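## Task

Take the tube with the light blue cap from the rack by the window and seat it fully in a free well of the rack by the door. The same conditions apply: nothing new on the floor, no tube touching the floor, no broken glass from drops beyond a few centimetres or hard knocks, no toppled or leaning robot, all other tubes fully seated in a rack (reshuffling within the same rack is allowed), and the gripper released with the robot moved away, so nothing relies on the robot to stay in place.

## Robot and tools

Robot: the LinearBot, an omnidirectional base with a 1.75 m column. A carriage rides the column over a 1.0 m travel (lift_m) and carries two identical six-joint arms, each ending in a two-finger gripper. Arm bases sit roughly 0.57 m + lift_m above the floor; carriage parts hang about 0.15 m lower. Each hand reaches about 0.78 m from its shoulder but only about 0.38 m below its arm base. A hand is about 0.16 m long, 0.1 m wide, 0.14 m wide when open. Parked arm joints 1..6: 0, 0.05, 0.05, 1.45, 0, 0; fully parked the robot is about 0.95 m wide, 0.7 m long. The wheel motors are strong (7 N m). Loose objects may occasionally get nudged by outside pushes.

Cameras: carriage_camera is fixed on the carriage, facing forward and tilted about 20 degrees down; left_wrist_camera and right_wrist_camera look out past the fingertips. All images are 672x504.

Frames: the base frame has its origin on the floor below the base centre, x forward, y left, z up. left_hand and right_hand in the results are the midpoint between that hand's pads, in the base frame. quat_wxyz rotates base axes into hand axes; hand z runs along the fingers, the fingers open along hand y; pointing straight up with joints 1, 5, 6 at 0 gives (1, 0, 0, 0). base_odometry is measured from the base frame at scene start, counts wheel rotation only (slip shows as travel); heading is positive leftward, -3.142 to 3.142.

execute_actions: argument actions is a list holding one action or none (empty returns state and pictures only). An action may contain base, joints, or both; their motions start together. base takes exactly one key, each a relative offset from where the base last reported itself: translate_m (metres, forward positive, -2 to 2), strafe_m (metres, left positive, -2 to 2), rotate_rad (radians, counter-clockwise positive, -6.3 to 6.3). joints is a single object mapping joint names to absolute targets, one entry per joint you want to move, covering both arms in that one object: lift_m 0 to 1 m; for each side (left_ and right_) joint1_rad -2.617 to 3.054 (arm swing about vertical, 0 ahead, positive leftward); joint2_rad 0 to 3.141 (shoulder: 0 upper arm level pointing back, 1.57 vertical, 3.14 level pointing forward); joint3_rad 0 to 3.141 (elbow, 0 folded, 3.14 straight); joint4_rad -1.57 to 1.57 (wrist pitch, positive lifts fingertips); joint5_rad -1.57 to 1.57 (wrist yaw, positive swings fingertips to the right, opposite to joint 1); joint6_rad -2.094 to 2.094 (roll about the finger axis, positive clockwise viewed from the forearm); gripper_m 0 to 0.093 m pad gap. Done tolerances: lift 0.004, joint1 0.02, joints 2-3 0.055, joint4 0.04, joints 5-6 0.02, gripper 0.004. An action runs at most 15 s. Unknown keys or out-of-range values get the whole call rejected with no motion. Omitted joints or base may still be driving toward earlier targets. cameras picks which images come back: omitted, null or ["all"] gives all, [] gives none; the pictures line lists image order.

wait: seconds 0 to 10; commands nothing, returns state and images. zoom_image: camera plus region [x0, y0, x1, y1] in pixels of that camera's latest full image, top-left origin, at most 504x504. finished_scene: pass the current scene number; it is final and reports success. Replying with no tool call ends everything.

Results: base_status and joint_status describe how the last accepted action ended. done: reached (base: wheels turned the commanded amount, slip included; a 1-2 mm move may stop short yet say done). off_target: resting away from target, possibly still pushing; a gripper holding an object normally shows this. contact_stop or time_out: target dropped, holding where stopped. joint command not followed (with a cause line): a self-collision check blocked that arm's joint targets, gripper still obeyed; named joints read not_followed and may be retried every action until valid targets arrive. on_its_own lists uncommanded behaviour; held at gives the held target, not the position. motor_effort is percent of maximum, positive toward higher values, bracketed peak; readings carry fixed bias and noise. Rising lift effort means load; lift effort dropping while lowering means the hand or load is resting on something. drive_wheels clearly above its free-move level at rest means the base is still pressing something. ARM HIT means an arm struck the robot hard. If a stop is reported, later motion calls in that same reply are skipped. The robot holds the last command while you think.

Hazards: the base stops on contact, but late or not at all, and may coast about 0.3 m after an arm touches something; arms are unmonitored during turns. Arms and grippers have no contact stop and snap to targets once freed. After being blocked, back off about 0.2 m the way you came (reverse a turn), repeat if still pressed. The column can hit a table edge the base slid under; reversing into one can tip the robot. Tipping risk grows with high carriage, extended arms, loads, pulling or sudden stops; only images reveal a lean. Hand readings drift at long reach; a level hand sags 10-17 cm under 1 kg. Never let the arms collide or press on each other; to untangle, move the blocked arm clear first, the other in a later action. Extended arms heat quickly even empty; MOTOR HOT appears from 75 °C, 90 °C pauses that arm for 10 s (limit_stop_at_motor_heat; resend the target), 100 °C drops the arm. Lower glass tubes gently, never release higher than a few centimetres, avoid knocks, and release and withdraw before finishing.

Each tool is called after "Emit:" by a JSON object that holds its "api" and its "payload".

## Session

Emit:
{"api": "execute_actions", "payload": {"actions": [{"base":{"rotate_rad":-1.57},"joints":{"lift_m":0.6,"right_joint2_rad":1.7,"right_joint3_rad":1.2,"right_joint4_rad":-1.07,"right_joint1_rad":0,"right_joint6_rad":0,"right_joint5_rad":0,"right_gripper_m":0.034}}], "cameras": ["carriage_camera"]}}

Scene clock: 3.10 s.
base_odometry: x=+0.000 y=+0.000 heading=-1.569 (m, m, rad; odometry frame)
base_status: done
joint_positions: lift_m=+0.600 left_joint1_rad=-0.001 left_joint2_rad=+0.039 left_joint3_rad=+0.033 left_joint4_rad=+1.439 left_joint5_rad=+0.031 left_joint6_rad=+0.049 left_gripper_m=+0.094 right_joint1_rad=-0.002 right_joint2_rad=+1.691 right_joint3_rad=+1.186 right_joint4_rad=-1.065 right_joint5_rad=-0.001 right_joint6_rad=+0.007 right_gripper_m=+0.034
joint_status: all done
motor_effort: lift_m=+23(28) drive_wheels=+11(23) (%)
left_hand: x=+0.3149 y=+0.3417 z=+1.5723 quat_wxyz=(+0.997, +0.017, +0.068, +0.023) (m; base frame)
right_hand: x=+0.5749 y=-0.3476 z=+1.2102 quat_wxyz=(+0.000, +0.005, +1.000, +0.001) (m; base frame)
pictures: carriage_camera
Images, in order (width x height): carriage_camera 672x504.

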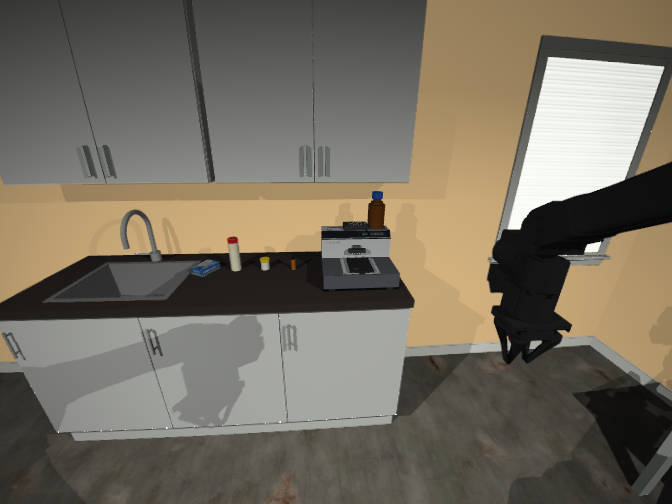

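Emit:
{"api": "execute_actions", "payload": {"actions": [{"base":{"rotate_rad":-1.57}}], "cameras": ["carriage_camera"]}}

Scene clock: 6.30 s.
base_odometry: x=+0.000 y=+0.000 heading=-3.138 (m, m, rad; odometry frame)
base_status: done
joint_positions: lift_m=+0.600 left_joint1_rad=-0.001 left_joint2_rad=+0.039 left_joint3_rad=+0.033 left_joint4_rad=+1.439 left_joint5_rad=+0.031 left_joint6_rad=+0.049 left_gripper_m=+0.094 right_joint1_rad=-0.002 right_joint2_rad=+1.691 right_joint3_rad=+1.186 right_joint4_rad=-1.065 right_joint5_rad=-0.001 right_joint6_rad=+0.007 right_gripper_m=+0.034
joint_status: not commanded
motor_effort: lift_m=+23(23) drive_wheels=+11(22) (%)
left_hand: x=+0.3149 y=+0.3417 z=+1.5723 quat_wxyz=(+0.997, +0.017, +0.068, +0.023) (m; base frame)
right_hand: x=+0.5750 y=-0.3475 z=+1.2102 quat_wxyz=(+0.001, +0.004, +1.000, +0.001) (m; base frame)
pictures: carriage_camera
Images, in order (width x height): carriage_camera 672x504.

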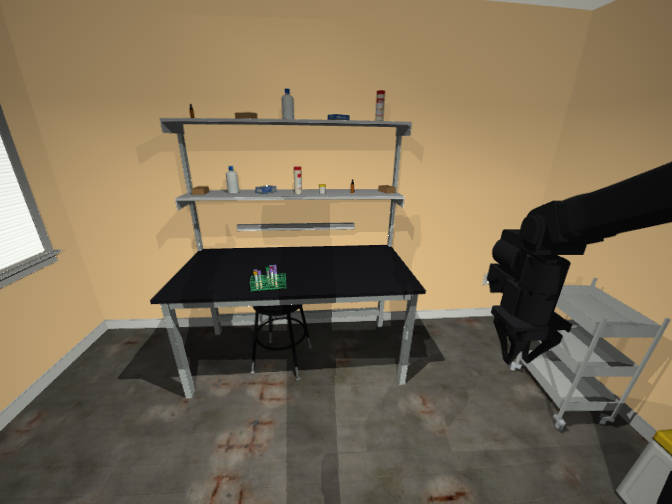

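Emit:
{"api": "execute_actions", "payload": {"actions": [{"base":{"strafe_m":0.72}}], "cameras": []}}

Emit:
{"api": "execute_actions", "payload": {"actions": [{"base":{"translate_m":0.75}}], "cameras": ["right_wrist_camera","carriage_camera"]}}

Scene clock: 10.20 s.
base_odometry: x=+0.001 y=-0.720 heading=-3.140 (m, m, rad; odometry frame)
base_status: done
joint_positions: lift_m=+0.600 left_joint1_rad=-0.001 left_joint2_rad=+0.039 left_joint3_rad=+0.033 left_joint4_rad=+1.440 left_joint5_rad=+0.031 left_joint6_rad=+0.049 left_gripper_m=+0.094 right_joint1_rad=-0.001 right_joint2_rad=+1.691 right_joint3_rad=+1.186 right_joint4_rad=-1.066 right_joint5_rad=-0.001 right_joint6_rad=+0.007 right_gripper_m=+0.034
joint_status: not commanded
motor_effort: lift_m=+23(23) drive_wheels=-13(26) (%)
left_hand: x=+0.3147 y=+0.3417 z=+1.5723 quat_wxyz=(+0.997, +0.017, +0.068, +0.023) (m; base frame)
right_hand: x=+0.5747 y=-0.3473 z=+1.2102 quat_wxyz=(+0.000, +0.004, +1.000, +0.001) (m; base frame)
pictures: none
No camera images: the call's "cameras" was empty. Leave "cameras" out to get every camera's image.

Scene clock: 13.93 s.
base_odometry: x=-0.749 y=-0.723 heading=-3.139 (m, m, rad; odometry frame)
base_status: done
joint_positions: lift_m=+0.600 left_joint1_rad=-0.001 left_joint2_rad=+0.039 left_joint3_rad=+0.033 left_joint4_rad=+1.439 left_joint5_rad=+0.031 left_joint6_rad=+0.049 left_gripper_m=+0.094 right_joint1_rad=-0.002 right_joint2_rad=+1.691 right_joint3_rad=+1.186 right_joint4_rad=-1.068 right_joint5_rad=-0.001 right_joint6_rad=+0.007 right_gripper_m=+0.034
joint_status: not commanded
motor_effort: lift_m=+23(23) drive_wheels=-10(19) (%)
left_hand: x=+0.3148 y=+0.3417 z=+1.5723 quat_wxyz=(+0.997, +0.017, +0.068, +0.023) (m; base frame)
right_hand: x=+0.5742 y=-0.3476 z=+1.2102 quat_wxyz=(-0.001, +0.004, +1.000, +0.000) (m; base frame)
pictures: carriage_camera, right_wrist_camera
Images, in order (width x height): carriage_camera 672x504, right_wrist_camera 672x504.

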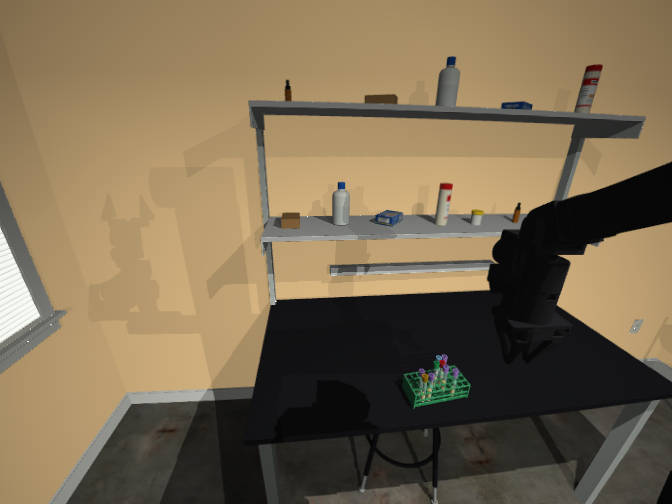

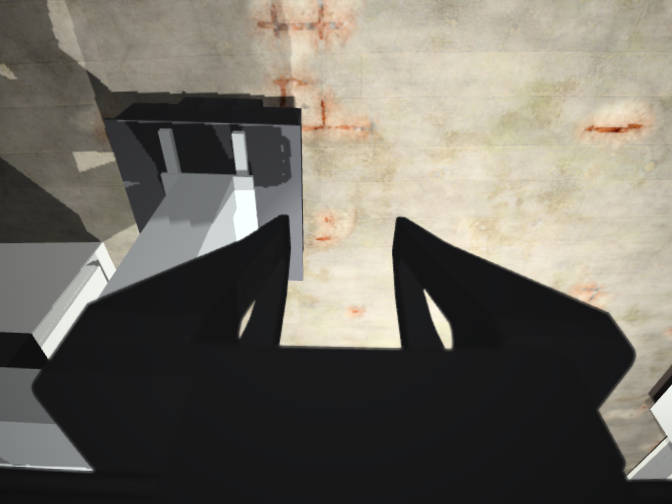

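Emit:
{"api": "execute_actions", "payload": {"actions": [{"base":{"strafe_m":-0.08}}], "cameras": []}}

Emit:
{"api": "execute_actions", "payload": {"actions": [{"base":{"translate_m":0.2}}], "cameras": ["right_wrist_camera","carriage_camera"]}}

Emit:
{"api": "zoom_image", "payload": {"camera": "carriage_camera", "region": [400,350,600,500]}}

Scene clock: 15.67 s.
base_odometry: x=-0.750 y=-0.643 heading=-3.139 (m, m, rad; odometry frame)
base_status: done
joint_positions: lift_m=+0.600 left_joint1_rad=-0.001 left_joint2_rad=+0.039 left_joint3_rad=+0.033 left_joint4_rad=+1.441 left_joint5_rad=+0.031 left_joint6_rad=+0.049 left_gripper_m=+0.094 right_joint1_rad=+0.000 right_joint2_rad=+1.691 right_joint3_rad=+1.186 right_joint4_rad=-1.068 right_joint5_rad=-0.001 right_joint6_rad=+0.007 right_gripper_m=+0.034
joint_status: not commanded
motor_effort: lift_m=+23(23) drive_wheels=+3(17) (%)
left_hand: x=+0.3144 y=+0.3417 z=+1.5723 quat_wxyz=(+0.997, +0.017, +0.067, +0.023) (m; base frame)
right_hand: x=+0.5741 y=-0.3471 z=+1.2102 quat_wxyz=(-0.001, +0.004, +1.000, +0.000) (m; base frame)
pictures: none
No camera images: the call's "cameras" was empty. Leave "cameras" out to get every camera's image.

Scene clock: 17.83 s.
base_odometry: x=-0.950 y=-0.643 heading=-3.140 (m, m, rad; odometry frame)
base_status: done
joint_positions: lift_m=+0.600 left_joint1_rad=-0.001 left_joint2_rad=+0.039 left_joint3_rad=+0.033 left_joint4_rad=+1.440 left_joint5_rad=+0.031 left_joint6_rad=+0.049 left_gripper_m=+0.094 right_joint1_rad=+0.000 right_joint2_rad=+1.691 right_joint3_rad=+1.186 right_joint4_rad=-1.068 right_joint5_rad=-0.001 right_joint6_rad=+0.007 right_gripper_m=+0.034
joint_status: not commanded
motor_effort: lift_m=+23(23) drive_wheels=-9(16) (%)
left_hand: x=+0.3147 y=+0.3417 z=+1.5723 quat_wxyz=(+0.997, +0.017, +0.068, +0.023) (m; base frame)
right_hand: x=+0.5741 y=-0.3471 z=+1.2102 quat_wxyz=(-0.001, +0.004, +1.000, +0.000) (m; base frame)
pictures: carriage_camera, right_wrist_camera
Images, in order (width x height): carriage_camera 672x504, right_wrist_camera 672x504.

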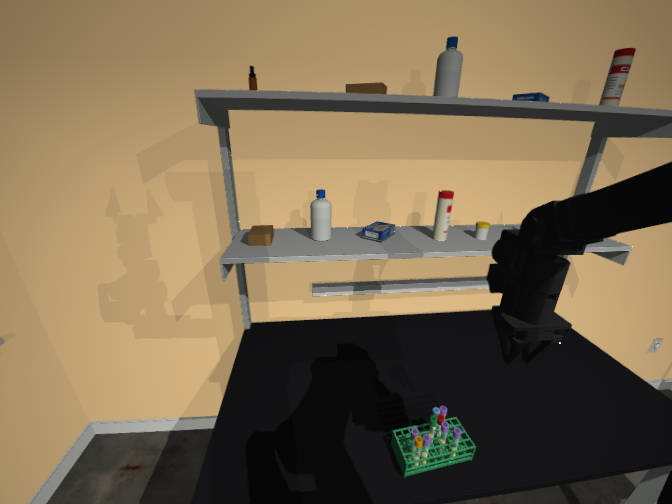

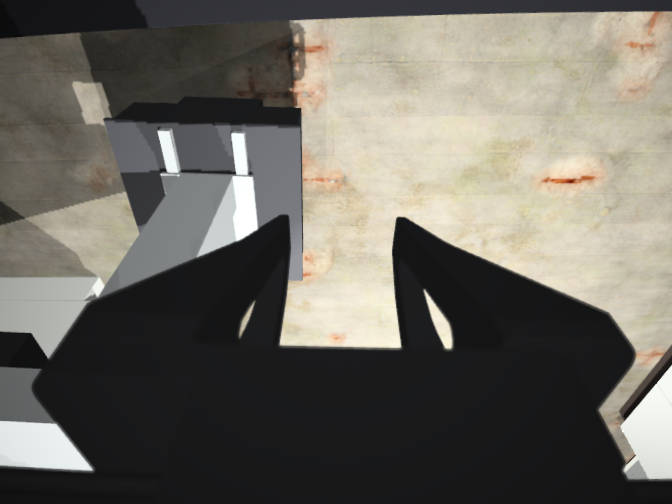

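Region (400, 350, 600, 500) of carriage_camera's 672x504 image, scaled by 2.520, with more detail than that image has; it fills the top 378 rows of this view, and the rest is white.

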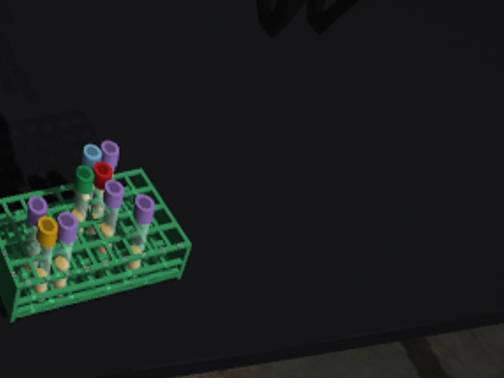

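Emit:
{"api": "execute_actions", "payload": {"actions": [{"base":{"strafe_m":0.11}}], "cameras": []}}

Emit:
{"api": "execute_actions", "payload": {"actions": [{"base":{"translate_m":0.13},"joints":{"lift_m":0.52}}], "cameras": ["right_wrist_camera","carriage_camera"]}}

Scene clock: 19.70 s.
base_odometry: x=-0.950 y=-0.753 heading=-3.140 (m, m, rad; odometry frame)
base_status: done
joint_positions: lift_m=+0.600 left_joint1_rad=-0.001 left_joint2_rad=+0.039 left_joint3_rad=+0.033 left_joint4_rad=+1.440 left_joint5_rad=+0.031 left_joint6_rad=+0.049 left_gripper_m=+0.094 right_joint1_rad=-0.001 right_joint2_rad=+1.691 right_joint3_rad=+1.186 right_joint4_rad=-1.069 right_joint5_rad=+0.000 right_joint6_rad=+0.007 right_gripper_m=+0.034
joint_status: not commanded
motor_effort: lift_m=+23(23) drive_wheels=-5(17) (%)
left_hand: x=+0.3146 y=+0.3417 z=+1.5723 quat_wxyz=(+0.997, +0.017, +0.068, +0.023) (m; base frame)
right_hand: x=+0.5739 y=-0.3474 z=+1.2102 quat_wxyz=(-0.002, +0.004, +1.000, +0.000) (m; base frame)
pictures: none
No camera images: the call's "cameras" was empty. Leave "cameras" out to get every camera's image.

Scene clock: 21.43 s.
base_odometry: x=-1.080 y=-0.754 heading=-3.139 (m, m, rad; odometry frame)
base_status: done
joint_positions: lift_m=+0.520 left_joint1_rad=-0.001 left_joint2_rad=+0.039 left_joint3_rad=+0.033 left_joint4_rad=+1.440 left_joint5_rad=+0.031 left_joint6_rad=+0.049 left_gripper_m=+0.094 right_joint1_rad=-0.001 right_joint2_rad=+1.693 right_joint3_rad=+1.189 right_joint4_rad=-1.068 right_joint5_rad=+0.000 right_joint6_rad=+0.007 right_gripper_m=+0.034
joint_status: all done
motor_effort: lift_m=+21(21) drive_wheels=-8(16) (%)
left_hand: x=+0.3147 y=+0.3417 z=+1.4925 quat_wxyz=(+0.997, +0.017, +0.068, +0.023) (m; base frame)
right_hand: x=+0.5748 y=-0.3474 z=+1.1307 quat_wxyz=(-0.001, +0.004, +1.000, +0.000) (m; base frame)
pictures: carriage_camera, right_wrist_camera
Images, in order (width x height): carriage_camera 672x504, right_wrist_camera 672x504.

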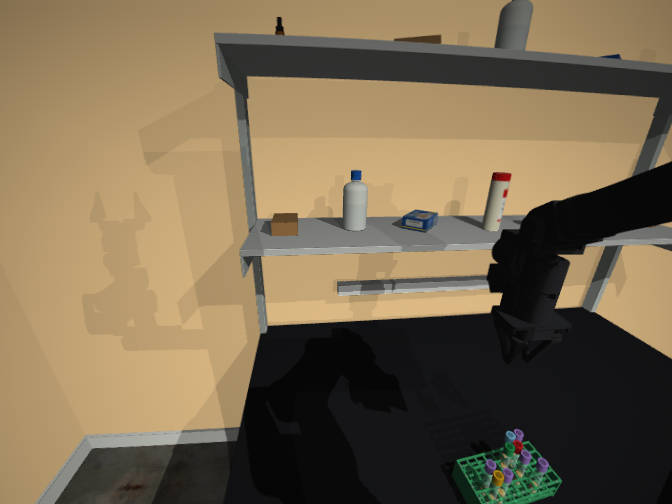

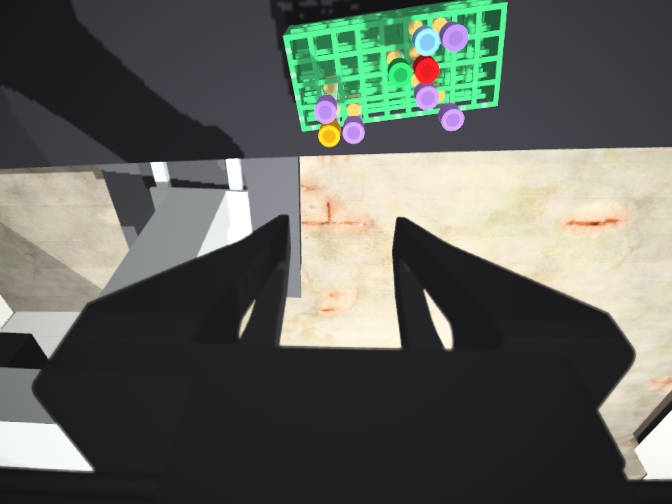

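Emit:
{"api": "execute_actions", "payload": {"actions": [{"base":{"strafe_m":-0.09},"joints":{"right_joint6_rad":1.45}}], "cameras": []}}

Emit:
{"api": "execute_actions", "payload": {"actions": [{"base":{"translate_m":0.06},"joints":{"lift_m":0.46}}], "cameras": ["right_wrist_camera","carriage_camera"]}}

Scene clock: 23.73 s.
base_odometry: x=-1.081 y=-0.664 heading=-3.139 (m, m, rad; odometry frame)
base_status: done
joint_positions: lift_m=+0.520 left_joint1_rad=-0.001 left_joint2_rad=+0.039 left_joint3_rad=+0.033 left_joint4_rad=+1.440 left_joint5_rad=+0.031 left_joint6_rad=+0.049 left_gripper_m=+0.094 right_joint1_rad=-0.001 right_joint2_rad=+1.693 right_joint3_rad=+1.189 right_joint4_rad=-1.068 right_joint5_rad=+0.000 right_joint6_rad=+1.441 right_gripper_m=+0.034
joint_status: all done
motor_effort: lift_m=+21(21) drive_wheels=+3(16) (%)
left_hand: x=+0.3146 y=+0.3417 z=+1.4925 quat_wxyz=(+0.997, +0.017, +0.068, +0.023) (m; base frame)
right_hand: x=+0.5749 y=-0.3472 z=+1.1307 quat_wxyz=(-0.001, +0.660, +0.751, +0.000) (m; base frame)
pictures: none
No camera images: the call's "cameras" was empty. Leave "cameras" out to get every camera's image.

Scene clock: 25.03 s.
base_odometry: x=-1.141 y=-0.663 heading=-3.140 (m, m, rad; odometry frame)
base_status: done
joint_positions: lift_m=+0.460 left_joint1_rad=-0.001 left_joint2_rad=+0.039 left_joint3_rad=+0.033 left_joint4_rad=+1.440 left_joint5_rad=+0.031 left_joint6_rad=+0.049 left_gripper_m=+0.094 right_joint1_rad=-0.001 right_joint2_rad=+1.694 right_joint3_rad=+1.189 right_joint4_rad=-1.069 right_joint5_rad=+0.000 right_joint6_rad=+1.441 right_gripper_m=+0.034
joint_status: all done
motor_effort: lift_m=+21(21) drive_wheels=+7(17) (%)
left_hand: x=+0.3146 y=+0.3417 z=+1.4325 quat_wxyz=(+0.997, +0.017, +0.068, +0.023) (m; base frame)
right_hand: x=+0.5745 y=-0.3472 z=+1.0703 quat_wxyz=(-0.001, +0.660, +0.751, -0.001) (m; base frame)
pictures: carriage_camera, right_wrist_camera
Images, in order (width x height): carriage_camera 672x504, right_wrist_camera 672x504.

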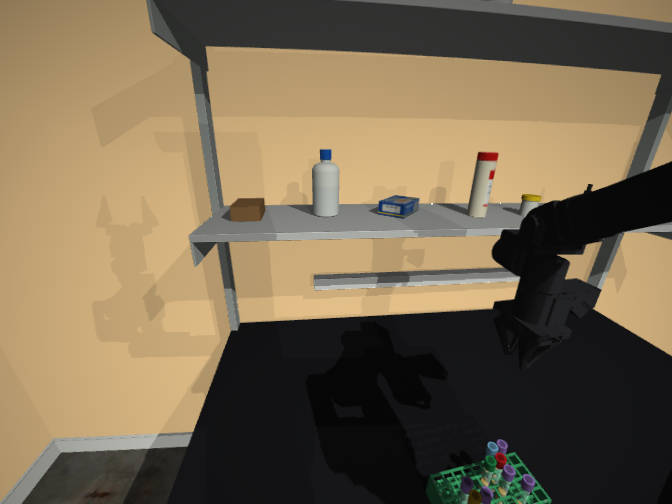

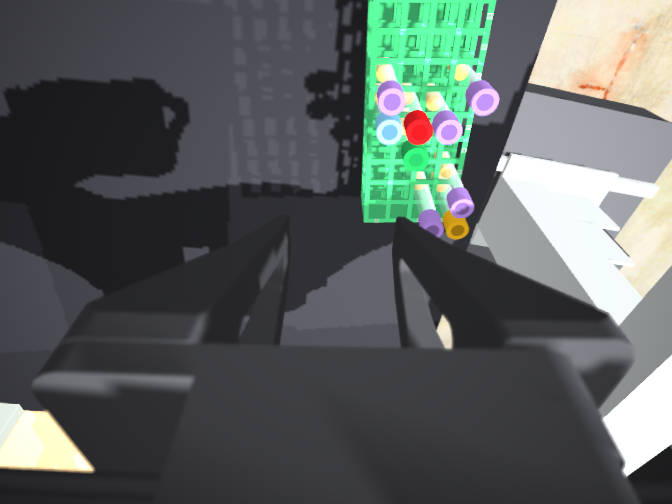

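Emit:
{"api": "execute_actions", "payload": {"actions": [{"base":{"translate_m":-0.033},"joints":{"lift_m":0.34}}], "cameras": ["right_wrist_camera","carriage_camera"]}}

Scene clock: 26.37 s.
base_odometry: x=-1.108 y=-0.664 heading=-3.139 (m, m, rad; odometry frame)
base_status: done
joint_positions: lift_m=+0.340 left_joint1_rad=-0.001 left_joint2_rad=+0.039 left_joint3_rad=+0.033 left_joint4_rad=+1.442 left_joint5_rad=+0.031 left_joint6_rad=+0.049 left_gripper_m=+0.094 right_joint1_rad=-0.001 right_joint2_rad=+1.697 right_joint3_rad=+1.191 right_joint4_rad=-1.070 right_joint5_rad=+0.000 right_joint6_rad=+1.441 right_gripper_m=+0.034
joint_status: all done
motor_effort: lift_m=+21(21) drive_wheels=-8(17) (%)
left_hand: x=+0.3142 y=+0.3417 z=+1.3126 quat_wxyz=(+0.997, +0.017, +0.067, +0.023) (m; base frame)
right_hand: x=+0.5747 y=-0.3472 z=+0.9499 quat_wxyz=(-0.002, +0.660, +0.751, -0.002) (m; base frame)
pictures: carriage_camera, right_wrist_camera
Images, in order (width x height): carriage_camera 672x504, right_wrist_camera 672x504.

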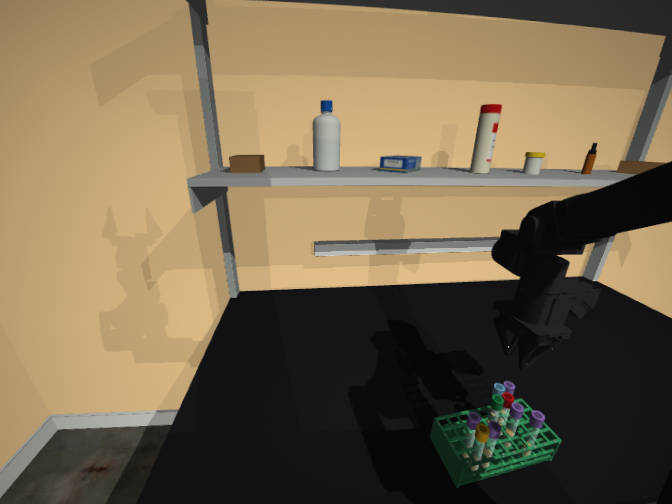

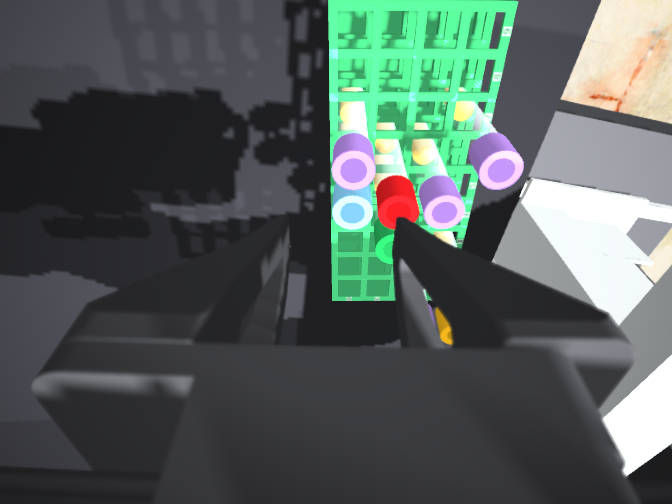

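Emit:
{"api": "execute_actions", "payload": {"actions": [{"base":{"translate_m":-0.004},"joints":{"lift_m":0.3}}], "cameras": ["right_wrist_camera"]}}

Scene clock: 27.77 s.
base_odometry: x=-1.104 y=-0.664 heading=-3.138 (m, m, rad; odometry frame)
base_status: done
joint_positions: lift_m=+0.300 left_joint1_rad=-0.001 left_joint2_rad=+0.039 left_joint3_rad=+0.033 left_joint4_rad=+1.441 left_joint5_rad=+0.031 left_joint6_rad=+0.049 left_gripper_m=+0.094 right_joint1_rad=-0.001 right_joint2_rad=+1.696 right_joint3_rad=+1.191 right_joint4_rad=-1.070 right_joint5_rad=+0.000 right_joint6_rad=+1.442 right_gripper_m=+0.034
joint_status: all done
motor_effort: lift_m=+22(22) drive_wheels=-9(17) (%)
left_hand: x=+0.3143 y=+0.3417 z=+1.2725 quat_wxyz=(+0.997, +0.017, +0.067, +0.023) (m; base frame)
right_hand: x=+0.5748 y=-0.3472 z=+0.9100 quat_wxyz=(-0.002, +0.660, +0.751, -0.002) (m; base frame)
pictures: right_wrist_camera
Images, in order (width x height): right_wrist_camera 672x504.

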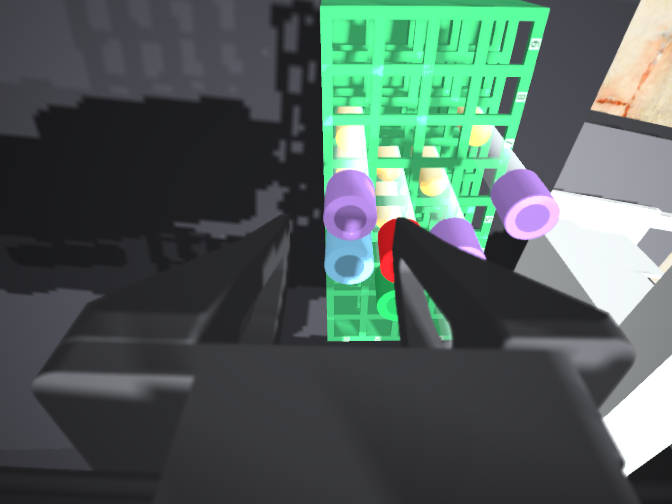

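Emit:
{"api": "execute_actions", "payload": {"actions": [{"joints":{"lift_m":0.26}}], "cameras": ["right_wrist_camera"]}}

Emit:
{"api": "execute_actions", "payload": {"actions": [{"joints":{"right_gripper_m":0.012}}], "cameras": ["right_wrist_camera"]}}

Emit:
{"api": "execute_actions", "payload": {"actions": [{"joints":{"lift_m":0.44}}], "cameras": ["right_wrist_camera","carriage_camera"]}}

Scene clock: 28.73 s.
base_odometry: x=-1.104 y=-0.664 heading=-3.138 (m, m, rad; odometry frame)
base_status: not commanded
joint_positions: lift_m=+0.260 left_joint1_rad=-0.001 left_joint2_rad=+0.039 left_joint3_rad=+0.033 left_joint4_rad=+1.441 left_joint5_rad=+0.031 left_joint6_rad=+0.049 left_gripper_m=+0.094 right_joint1_rad=-0.001 right_joint2_rad=+1.698 right_joint3_rad=+1.191 right_joint4_rad=-1.068 right_joint5_rad=+0.001 right_joint6_rad=+1.442 right_gripper_m=+0.034
joint_status: all done
motor_effort: lift_m=+21(22) drive_wheels=-9(9) (%)
left_hand: x=+0.3143 y=+0.3417 z=+1.2325 quat_wxyz=(+0.997, +0.017, +0.067, +0.023) (m; base frame)
right_hand: x=+0.5752 y=-0.3474 z=+0.8697 quat_wxyz=(-0.001, +0.660, +0.751, -0.002) (m; base frame)
pictures: right_wrist_camera
Images, in order (width x height): right_wrist_camera 672x504.

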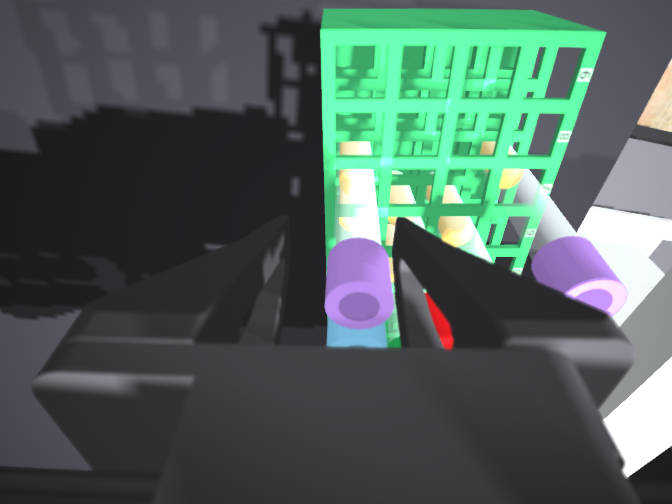

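Scene clock: 29.23 s.
base_odometry: x=-1.104 y=-0.664 heading=-3.138 (m, m, rad; odometry frame)
base_status: not commanded
joint_positions: lift_m=+0.260 left_joint1_rad=-0.001 left_joint2_rad=+0.039 left_joint3_rad=+0.033 left_joint4_rad=+1.441 left_joint5_rad=+0.031 left_joint6_rad=+0.049 left_gripper_m=+0.094 right_joint1_rad=-0.001 right_joint2_rad=+1.698 right_joint3_rad=+1.191 right_joint4_rad=-1.072 right_joint5_rad=+0.001 right_joint6_rad=+1.442 right_gripper_m=+0.016
joint_status: right_gripper_m off_target (ended at +0.016, target +0.012)
motor_effort: lift_m=+22(21) drive_wheels=-9(9) (%)
left_hand: x=+0.3143 y=+0.3417 z=+1.2325 quat_wxyz=(+0.997, +0.017, +0.067, +0.023) (m; base frame)
right_hand: x=+0.5744 y=-0.3475 z=+0.8697 quat_wxyz=(-0.003, +0.660, +0.751, -0.003) (m; base frame)
pictures: right_wrist_camera
Images, in order (width x height): right_wrist_camera 672x504.

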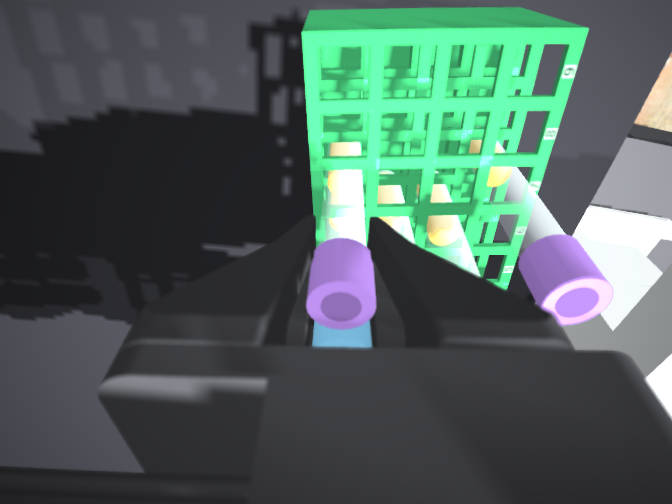

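Scene clock: 30.50 s.
base_odometry: x=-1.104 y=-0.664 heading=-3.138 (m, m, rad; odometry frame)
base_status: not commanded
joint_positions: lift_m=+0.440 left_joint1_rad=-0.001 left_joint2_rad=+0.039 left_joint3_rad=+0.033 left_joint4_rad=+1.441 left_joint5_rad=+0.031 left_joint6_rad=+0.049 left_gripper_m=+0.094 right_joint1_rad=-0.001 right_joint2_rad=+1.697 right_joint3_rad=+1.191 right_joint4_rad=-1.069 right_joint5_rad=+0.001 right_joint6_rad=+1.442 right_gripper_m=+0.016
joint_status: all done
motor_effort: lift_m=+23(28) drive_wheels=+7(9) (%)
left_hand: x=+0.3143 y=+0.3417 z=+1.4124 quat_wxyz=(+0.997, +0.017, +0.067, +0.023) (m; base frame)
right_hand: x=+0.5750 y=-0.3475 z=+1.0497 quat_wxyz=(-0.001, +0.660, +0.751, -0.002) (m; base frame)
pictures: carriage_camera, right_wrist_camera
Images, in order (width x height): carriage_camera 672x504, right_wrist_camera 672x504.

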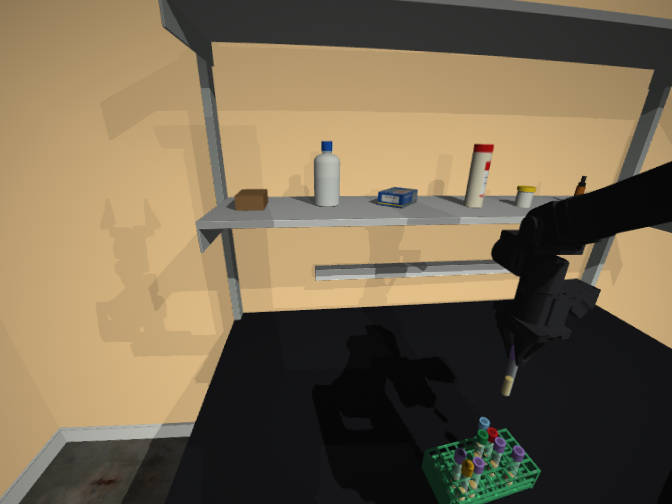

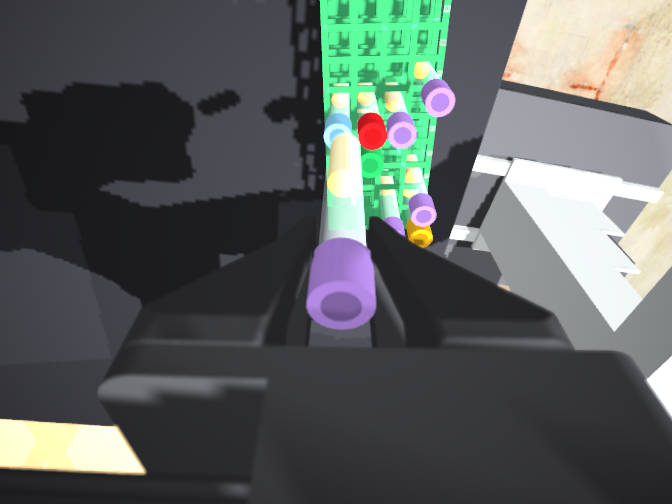

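Emit:
{"api": "execute_actions", "payload": {"actions": [{"base":{"strafe_m":-0.042}}], "cameras": []}}

Emit:
{"api": "execute_actions", "payload": {"actions": [{"base":{"translate_m":0.005},"joints":{"lift_m":0.33}}], "cameras": ["right_wrist_camera"]}}

Emit:
{"api": "zoom_image", "payload": {"camera": "right_wrist_camera", "region": [220,0,470,250]}}

Scene clock: 31.83 s.
base_odometry: x=-1.105 y=-0.622 heading=-3.137 (m, m, rad; odometry frame)
base_status: done
joint_positions: lift_m=+0.440 left_joint1_rad=-0.001 left_joint2_rad=+0.039 left_joint3_rad=+0.033 left_joint4_rad=+1.441 left_joint5_rad=+0.031 left_joint6_rad=+0.049 left_gripper_m=+0.094 right_joint1_rad=+0.000 right_joint2_rad=+1.697 right_joint3_rad=+1.191 right_joint4_rad=-1.069 right_joint5_rad=+0.001 right_joint6_rad=+1.442 right_gripper_m=+0.016
joint_status: not commanded
motor_effort: lift_m=+23(23) drive_wheels=+4(17) (%)
left_hand: x=+0.3143 y=+0.3417 z=+1.4124 quat_wxyz=(+0.997, +0.017, +0.067, +0.023) (m; base frame)
right_hand: x=+0.5749 y=-0.3473 z=+1.0497 quat_wxyz=(-0.002, +0.660, +0.751, -0.002) (m; base frame)
pictures: none
No camera images: the call's "cameras" was empty. Leave "cameras" out to get every camera's image.

Scene clock: 32.80 s.
base_odometry: x=-1.109 y=-0.622 heading=-3.138 (m, m, rad; odometry frame)
base_status: done
joint_positions: lift_m=+0.330 left_joint1_rad=-0.001 left_joint2_rad=+0.039 left_joint3_rad=+0.033 left_joint4_rad=+1.441 left_joint5_rad=+0.031 left_joint6_rad=+0.049 left_gripper_m=+0.094 right_joint1_rad=+0.000 right_joint2_rad=+1.696 right_joint3_rad=+1.191 right_joint4_rad=-1.068 right_joint5_rad=+0.001 right_joint6_rad=+1.442 right_gripper_m=+0.016
joint_status: all done
motor_effort: lift_m=+21(21) drive_wheels=-2(8) (%)
left_hand: x=+0.3143 y=+0.3417 z=+1.3025 quat_wxyz=(+0.997, +0.017, +0.067, +0.023) (m; base frame)
right_hand: x=+0.5752 y=-0.3473 z=+0.9402 quat_wxyz=(-0.001, +0.660, +0.751, -0.001) (m; base frame)
pictures: right_wrist_camera
Images, in order (width x height): right_wrist_camera 672x504.

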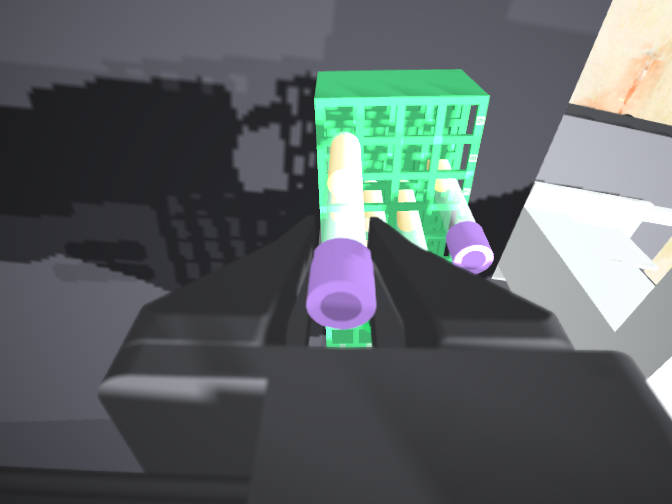

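Region (220, 0, 470, 250) of right_wrist_camera's 672x504 image, scaled by 2.016, with more detail than that image has.

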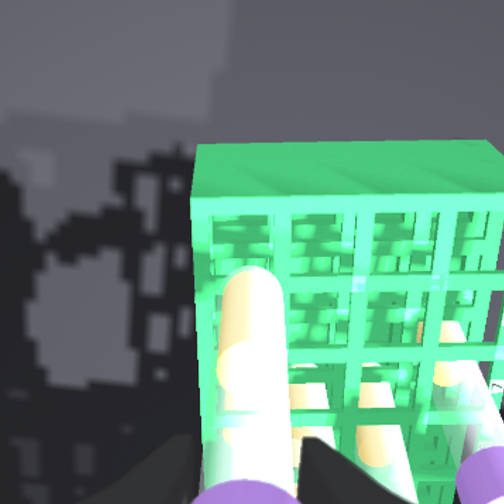

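Emit:
{"api": "execute_actions", "payload": {"actions": [{"joints":{"lift_m":0.295}}], "cameras": ["right_wrist_camera","carriage_camera"]}}

Emit:
{"api": "zoom_image", "payload": {"camera": "carriage_camera", "region": [400,300,600,450]}}

Scene clock: 33.67 s.
base_odometry: x=-1.109 y=-0.622 heading=-3.138 (m, m, rad; odometry frame)
base_status: not commanded
joint_positions: lift_m=+0.295 left_joint1_rad=-0.001 left_joint2_rad=+0.039 left_joint3_rad=+0.033 left_joint4_rad=+1.441 left_joint5_rad=+0.031 left_joint6_rad=+0.049 left_gripper_m=+0.094 right_joint1_rad=+0.000 right_joint2_rad=+1.697 right_joint3_rad=+1.191 right_joint4_rad=-1.067 right_joint5_rad=+0.002 right_joint6_rad=+1.442 right_gripper_m=+0.016
joint_status: all done
motor_effort: lift_m=+21(22) drive_wheels=-2(2) (%)
left_hand: x=+0.3143 y=+0.3417 z=+1.2676 quat_wxyz=(+0.997, +0.017, +0.067, +0.023) (m; base frame)
right_hand: x=+0.5756 y=-0.3473 z=+0.9050 quat_wxyz=(+0.000, +0.660, +0.751, -0.001) (m; base frame)
pictures: carriage_camera, right_wrist_camera
Images, in order (width x height): carriage_camera 672x504, right_wrist_camera 672x504.

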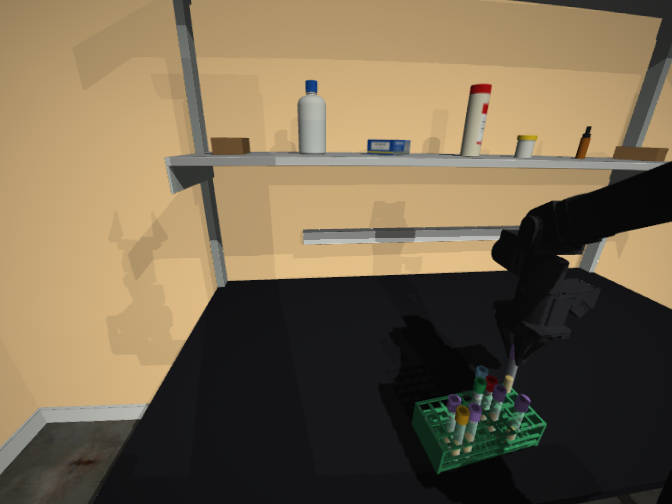

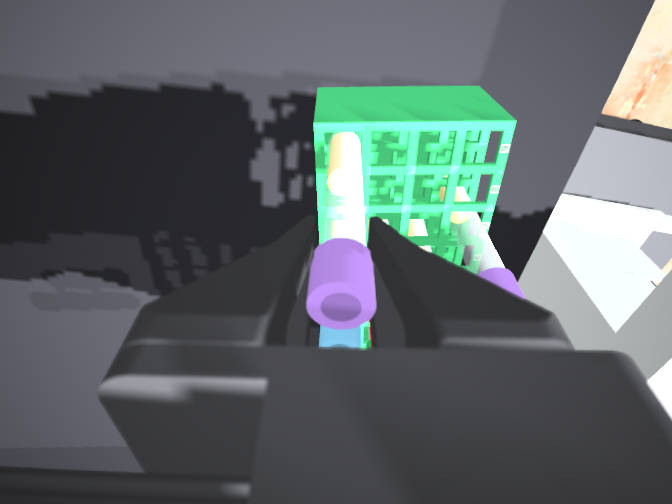

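Region (400, 300, 600, 450) of carriage_camera's 672x504 image, scaled by 2.520, with more detail than that image has; it fills the top 378 rows of this view, and the rest is white.

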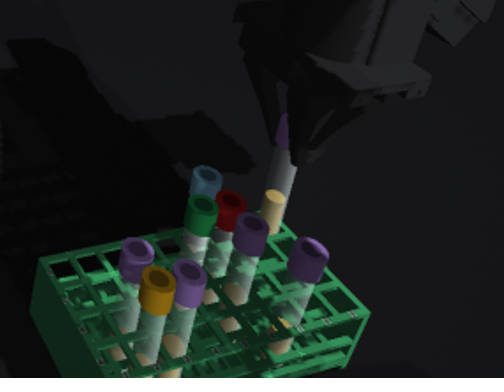

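Emit:
{"api": "execute_actions", "payload": {"actions": [{"joints":{"lift_m":0.266}}], "cameras": ["right_wrist_camera"]}}

Emit:
{"api": "execute_actions", "payload": {"actions": [{"joints":{"right_gripper_m":0.034}}], "cameras": []}}

Emit:
{"api": "execute_actions", "payload": {"actions": [{"joints":{"lift_m":0.34,"right_joint6_rad":-0.12}}], "cameras": []}}

Emit:
{"api": "execute_actions", "payload": {"actions": [{"base":{"strafe_m":0.063}}], "cameras": []}}

Emit:
{"api": "execute_actions", "payload": {"actions": [{"base":{"translate_m":-0.011},"joints":{"lift_m":0.3}}], "cameras": ["right_wrist_camera"]}}

Scene clock: 34.60 s.
base_odometry: x=-1.109 y=-0.622 heading=-3.138 (m, m, rad; odometry frame)
base_status: not commanded
joint_positions: lift_m=+0.266 left_joint1_rad=-0.001 left_joint2_rad=+0.039 left_joint3_rad=+0.033 left_joint4_rad=+1.441 left_joint5_rad=+0.031 left_joint6_rad=+0.049 left_gripper_m=+0.094 right_joint1_rad=+0.000 right_joint2_rad=+1.698 right_joint3_rad=+1.191 right_joint4_rad=-1.066 right_joint5_rad=+0.003 right_joint6_rad=+1.442 right_gripper_m=+0.016
joint_status: all done
motor_effort: lift_m=+21(22) drive_wheels=-2(2) (%)
left_hand: x=+0.3144 y=+0.3417 z=+1.2386 quat_wxyz=(+0.997, +0.017, +0.067, +0.023) (m; base frame)
right_hand: x=+0.5758 y=-0.3477 z=+0.8757 quat_wxyz=(+0.000, +0.660, +0.751, -0.002) (m; base frame)
pictures: right_wrist_camera
Images, in order (width x height): right_wrist_camera 672x504.

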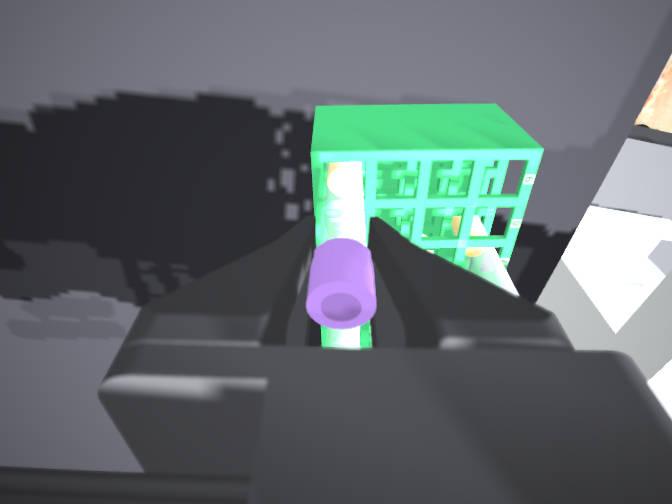

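Scene clock: 35.10 s.
base_odometry: x=-1.109 y=-0.622 heading=-3.138 (m, m, rad; odometry frame)
base_status: not commanded
joint_positions: lift_m=+0.266 left_joint1_rad=-0.001 left_joint2_rad=+0.039 left_joint3_rad=+0.033 left_joint4_rad=+1.441 left_joint5_rad=+0.031 left_joint6_rad=+0.049 left_gripper_m=+0.094 right_joint1_rad=+0.000 right_joint2_rad=+1.698 right_joint3_rad=+1.191 right_joint4_rad=-1.066 right_joint5_rad=+0.003 right_joint6_rad=+1.442 right_gripper_m=+0.034
joint_status: all done
motor_effort: lift_m=+21(21) drive_wheels=-2(2) (%)
left_hand: x=+0.3144 y=+0.3417 z=+1.2386 quat_wxyz=(+0.997, +0.017, +0.067, +0.023) (m; base frame)
right_hand: x=+0.5758 y=-0.3477 z=+0.8757 quat_wxyz=(+0.000, +0.660, +0.751, -0.002) (m; base frame)
pictures: none
No camera images: the call's "cameras" was empty. Leave "cameras" out to get every camera's image.

Scene clock: 36.83 s.
base_odometry: x=-1.109 y=-0.622 heading=-3.138 (m, m, rad; odometry frame)
base_status: not commanded
joint_positions: lift_m=+0.340 left_joint1_rad=-0.001 left_joint2_rad=+0.039 left_joint3_rad=+0.033 left_joint4_rad=+1.441 left_joint5_rad=+0.031 left_joint6_rad=+0.049 left_gripper_m=+0.094 right_joint1_rad=+0.000 right_joint2_rad=+1.697 right_joint3_rad=+1.191 right_joint4_rad=-1.068 right_joint5_rad=+0.003 right_joint6_rad=-0.111 right_gripper_m=+0.034
joint_status: all done
motor_effort: lift_m=+23(28) drive_wheels=-2(2) (%)
left_hand: x=+0.3144 y=+0.3417 z=+1.3123 quat_wxyz=(+0.997, +0.017, +0.067, +0.023) (m; base frame)
right_hand: x=+0.5753 y=-0.3477 z=+0.9498 quat_wxyz=(-0.002, -0.056, +0.998, -0.002) (m; base frame)
pictures: none
No camera images: the call's "cameras" was empty. Leave "cameras" out to get every camera's image.

Scene clock: 38.23 s.
base_odometry: x=-1.110 y=-0.685 heading=-3.138 (m, m, rad; odometry frame)
base_status: done
joint_positions: lift_m=+0.340 left_joint1_rad=-0.001 left_joint2_rad=+0.039 left_joint3_rad=+0.033 left_joint4_rad=+1.441 left_joint5_rad=+0.031 left_joint6_rad=+0.049 left_gripper_m=+0.094 right_joint1_rad=+0.000 right_joint2_rad=+1.697 right_joint3_rad=+1.191 right_joint4_rad=-1.068 right_joint5_rad=+0.003 right_joint6_rad=-0.111 right_gripper_m=+0.034
joint_status: not commanded
motor_effort: lift_m=+23(23) drive_wheels=+6(17) (%)
left_hand: x=+0.3144 y=+0.3417 z=+1.3123 quat_wxyz=(+0.997, +0.017, +0.067, +0.023) (m; base frame)
right_hand: x=+0.5752 y=-0.3476 z=+0.9498 quat_wxyz=(-0.002, -0.056, +0.998, -0.001) (m; base frame)
pictures: none
No camera images: the call's "cameras" was empty. Leave "cameras" out to get every camera's image.

Scene clock: 39.13 s.
base_odometry: x=-1.099 y=-0.685 heading=-3.139 (m, m, rad; odometry frame)
base_status: done
joint_positions: lift_m=+0.300 left_joint1_rad=-0.001 left_joint2_rad=+0.039 left_joint3_rad=+0.033 left_joint4_rad=+1.440 left_joint5_rad=+0.031 left_joint6_rad=+0.049 left_gripper_m=+0.094 right_joint1_rad=+0.000 right_joint2_rad=+1.695 right_joint3_rad=+1.191 right_joint4_rad=-1.070 right_joint5_rad=+0.003 right_joint6_rad=-0.111 right_gripper_m=+0.034
joint_status: all done
motor_effort: lift_m=+22(22) drive_wheels=+2(12) (%)
left_hand: x=+0.3146 y=+0.3417 z=+1.2725 quat_wxyz=(+0.997, +0.017, +0.068, +0.023) (m; base frame)
right_hand: x=+0.5748 y=-0.3476 z=+0.9103 quat_wxyz=(-0.002, -0.056, +0.998, -0.001) (m; base frame)
pictures: right_wrist_camera
Images, in order (width x height): right_wrist_camera 672x504.

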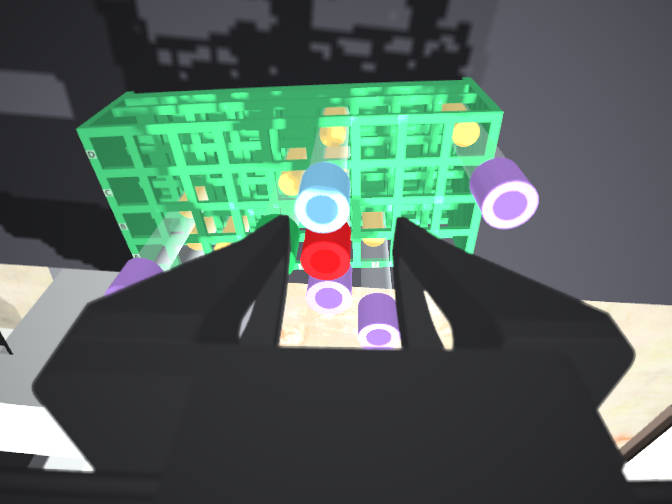

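Emit:
{"api": "execute_actions", "payload": {"actions": [{"base":{"strafe_m":0.008}}], "cameras": []}}

Emit:
{"api": "execute_actions", "payload": {"actions": [{"joints":{"lift_m":0.26}}], "cameras": ["right_wrist_camera"]}}

Scene clock: 40.17 s.
base_odometry: x=-1.099 y=-0.693 heading=-3.139 (m, m, rad; odometry frame)
base_status: done
joint_positions: lift_m=+0.300 left_joint1_rad=-0.001 left_joint2_rad=+0.039 left_joint3_rad=+0.033 left_joint4_rad=+1.439 left_joint5_rad=+0.031 left_joint6_rad=+0.049 left_gripper_m=+0.094 right_joint1_rad=+0.000 right_joint2_rad=+1.695 right_joint3_rad=+1.191 right_joint4_rad=-1.070 right_joint5_rad=+0.003 right_joint6_rad=-0.111 right_gripper_m=+0.034
joint_status: not commanded
motor_effort: lift_m=+22(22) drive_wheels=+2(13) (%)
left_hand: x=+0.3148 y=+0.3417 z=+1.2724 quat_wxyz=(+0.997, +0.017, +0.068, +0.023) (m; base frame)
right_hand: x=+0.5749 y=-0.3475 z=+0.9103 quat_wxyz=(-0.002, -0.056, +0.998, -0.001) (m; base frame)
pictures: none
No camera images: the call's "cameras" was empty. Leave "cameras" out to get every camera's image.

Scene clock: 40.87 s.
base_odometry: x=-1.099 y=-0.693 heading=-3.139 (m, m, rad; odometry frame)
base_status: not commanded
joint_positions: lift_m=+0.260 left_joint1_rad=-0.001 left_joint2_rad=+0.039 left_joint3_rad=+0.033 left_joint4_rad=+1.440 left_joint5_rad=+0.031 left_joint6_rad=+0.049 left_gripper_m=+0.094 right_joint1_rad=+0.000 right_joint2_rad=+1.698 right_joint3_rad=+1.191 right_joint4_rad=-1.070 right_joint5_rad=+0.003 right_joint6_rad=-0.111 right_gripper_m=+0.034
joint_status: all done
motor_effort: lift_m=+21(22) drive_wheels=+2(2) (%)
left_hand: x=+0.3146 y=+0.3417 z=+1.2325 quat_wxyz=(+0.997, +0.017, +0.068, +0.023) (m; base frame)
right_hand: x=+0.5747 y=-0.3475 z=+0.8696 quat_wxyz=(-0.003, -0.056, +0.998, -0.001) (m; base frame)
pictures: right_wrist_camera
Images, in order (width x height): right_wrist_camera 672x504.

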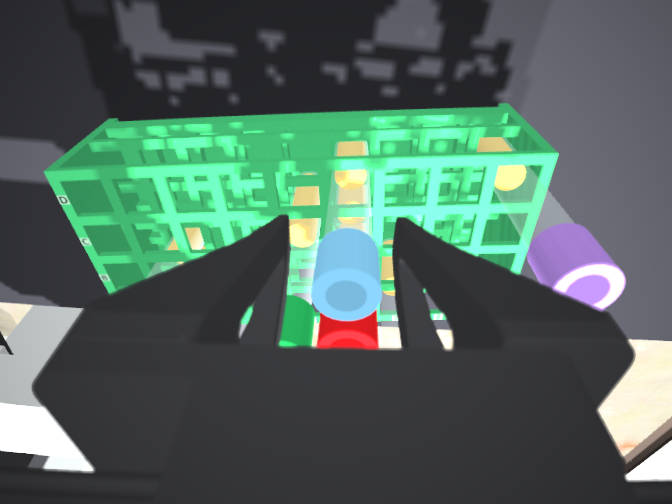

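Emit:
{"api": "execute_actions", "payload": {"actions": [{"joints":{"right_gripper_m":0.012}}], "cameras": []}}

Emit:
{"api": "execute_actions", "payload": {"actions": [{"joints":{"lift_m":0.6}}], "cameras": ["right_wrist_camera","carriage_camera"]}}

Scene clock: 41.53 s.
base_odometry: x=-1.099 y=-0.693 heading=-3.139 (m, m, rad; odometry frame)
base_status: not commanded
joint_positions: lift_m=+0.260 left_joint1_rad=-0.001 left_joint2_rad=+0.039 left_joint3_rad=+0.033 left_joint4_rad=+1.440 left_joint5_rad=+0.031 left_joint6_rad=+0.049 left_gripper_m=+0.094 right_joint1_rad=+0.000 right_joint2_rad=+1.698 right_joint3_rad=+1.191 right_joint4_rad=-1.070 right_joint5_rad=+0.003 right_joint6_rad=-0.111 right_gripper_m=+0.016
joint_status: all done
motor_effort: lift_m=+22(22) drive_wheels=+2(2) (%)
left_hand: x=+0.3146 y=+0.3417 z=+1.2325 quat_wxyz=(+0.997, +0.017, +0.068, +0.023) (m; base frame)
right_hand: x=+0.5747 y=-0.3477 z=+0.8696 quat_wxyz=(-0.003, -0.056, +0.998, -0.002) (m; base frame)
pictures: none
No camera images: the call's "cameras" was empty. Leave "cameras" out to get every camera's image.

Scene clock: 43.43 s.
base_odometry: x=-1.099 y=-0.693 heading=-3.139 (m, m, rad; odometry frame)
base_status: not commanded
joint_positions: lift_m=+0.600 left_joint1_rad=-0.001 left_joint2_rad=+0.039 left_joint3_rad=+0.033 left_joint4_rad=+1.440 left_joint5_rad=+0.031 left_joint6_rad=+0.049 left_gripper_m=+0.094 right_joint1_rad=+0.000 right_joint2_rad=+1.698 right_joint3_rad=+1.191 right_joint4_rad=-1.068 right_joint5_rad=+0.002 right_joint6_rad=-0.111 right_gripper_m=+0.016
joint_status: all done
motor_effort: lift_m=+23(27) drive_wheels=+2(2) (%)
left_hand: x=+0.3146 y=+0.3417 z=+1.5723 quat_wxyz=(+0.997, +0.017, +0.068, +0.023) (m; base frame)
right_hand: x=+0.5751 y=-0.3474 z=+1.2095 quat_wxyz=(-0.002, -0.056, +0.998, -0.001) (m; base frame)
pictures: carriage_camera, right_wrist_camera
Images, in order (width x height): carriage_camera 672x504, right_wrist_camera 672x504.

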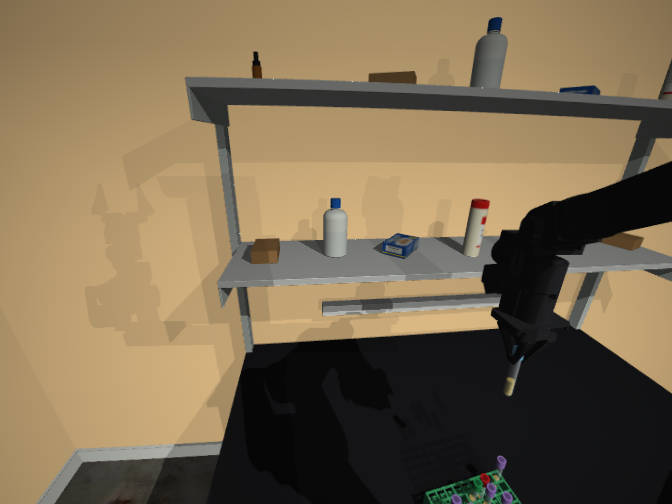

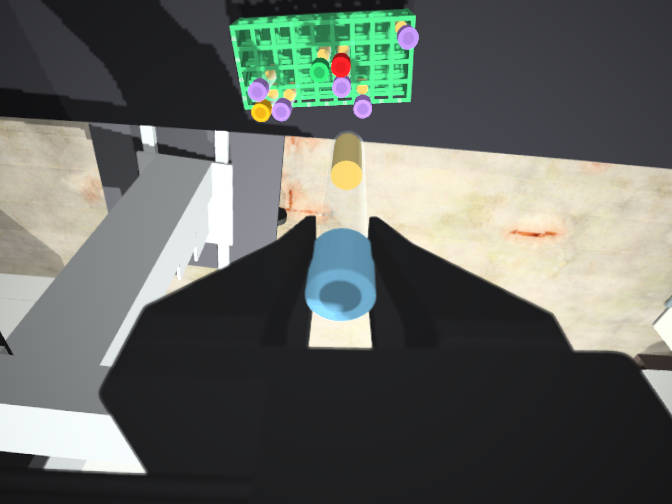

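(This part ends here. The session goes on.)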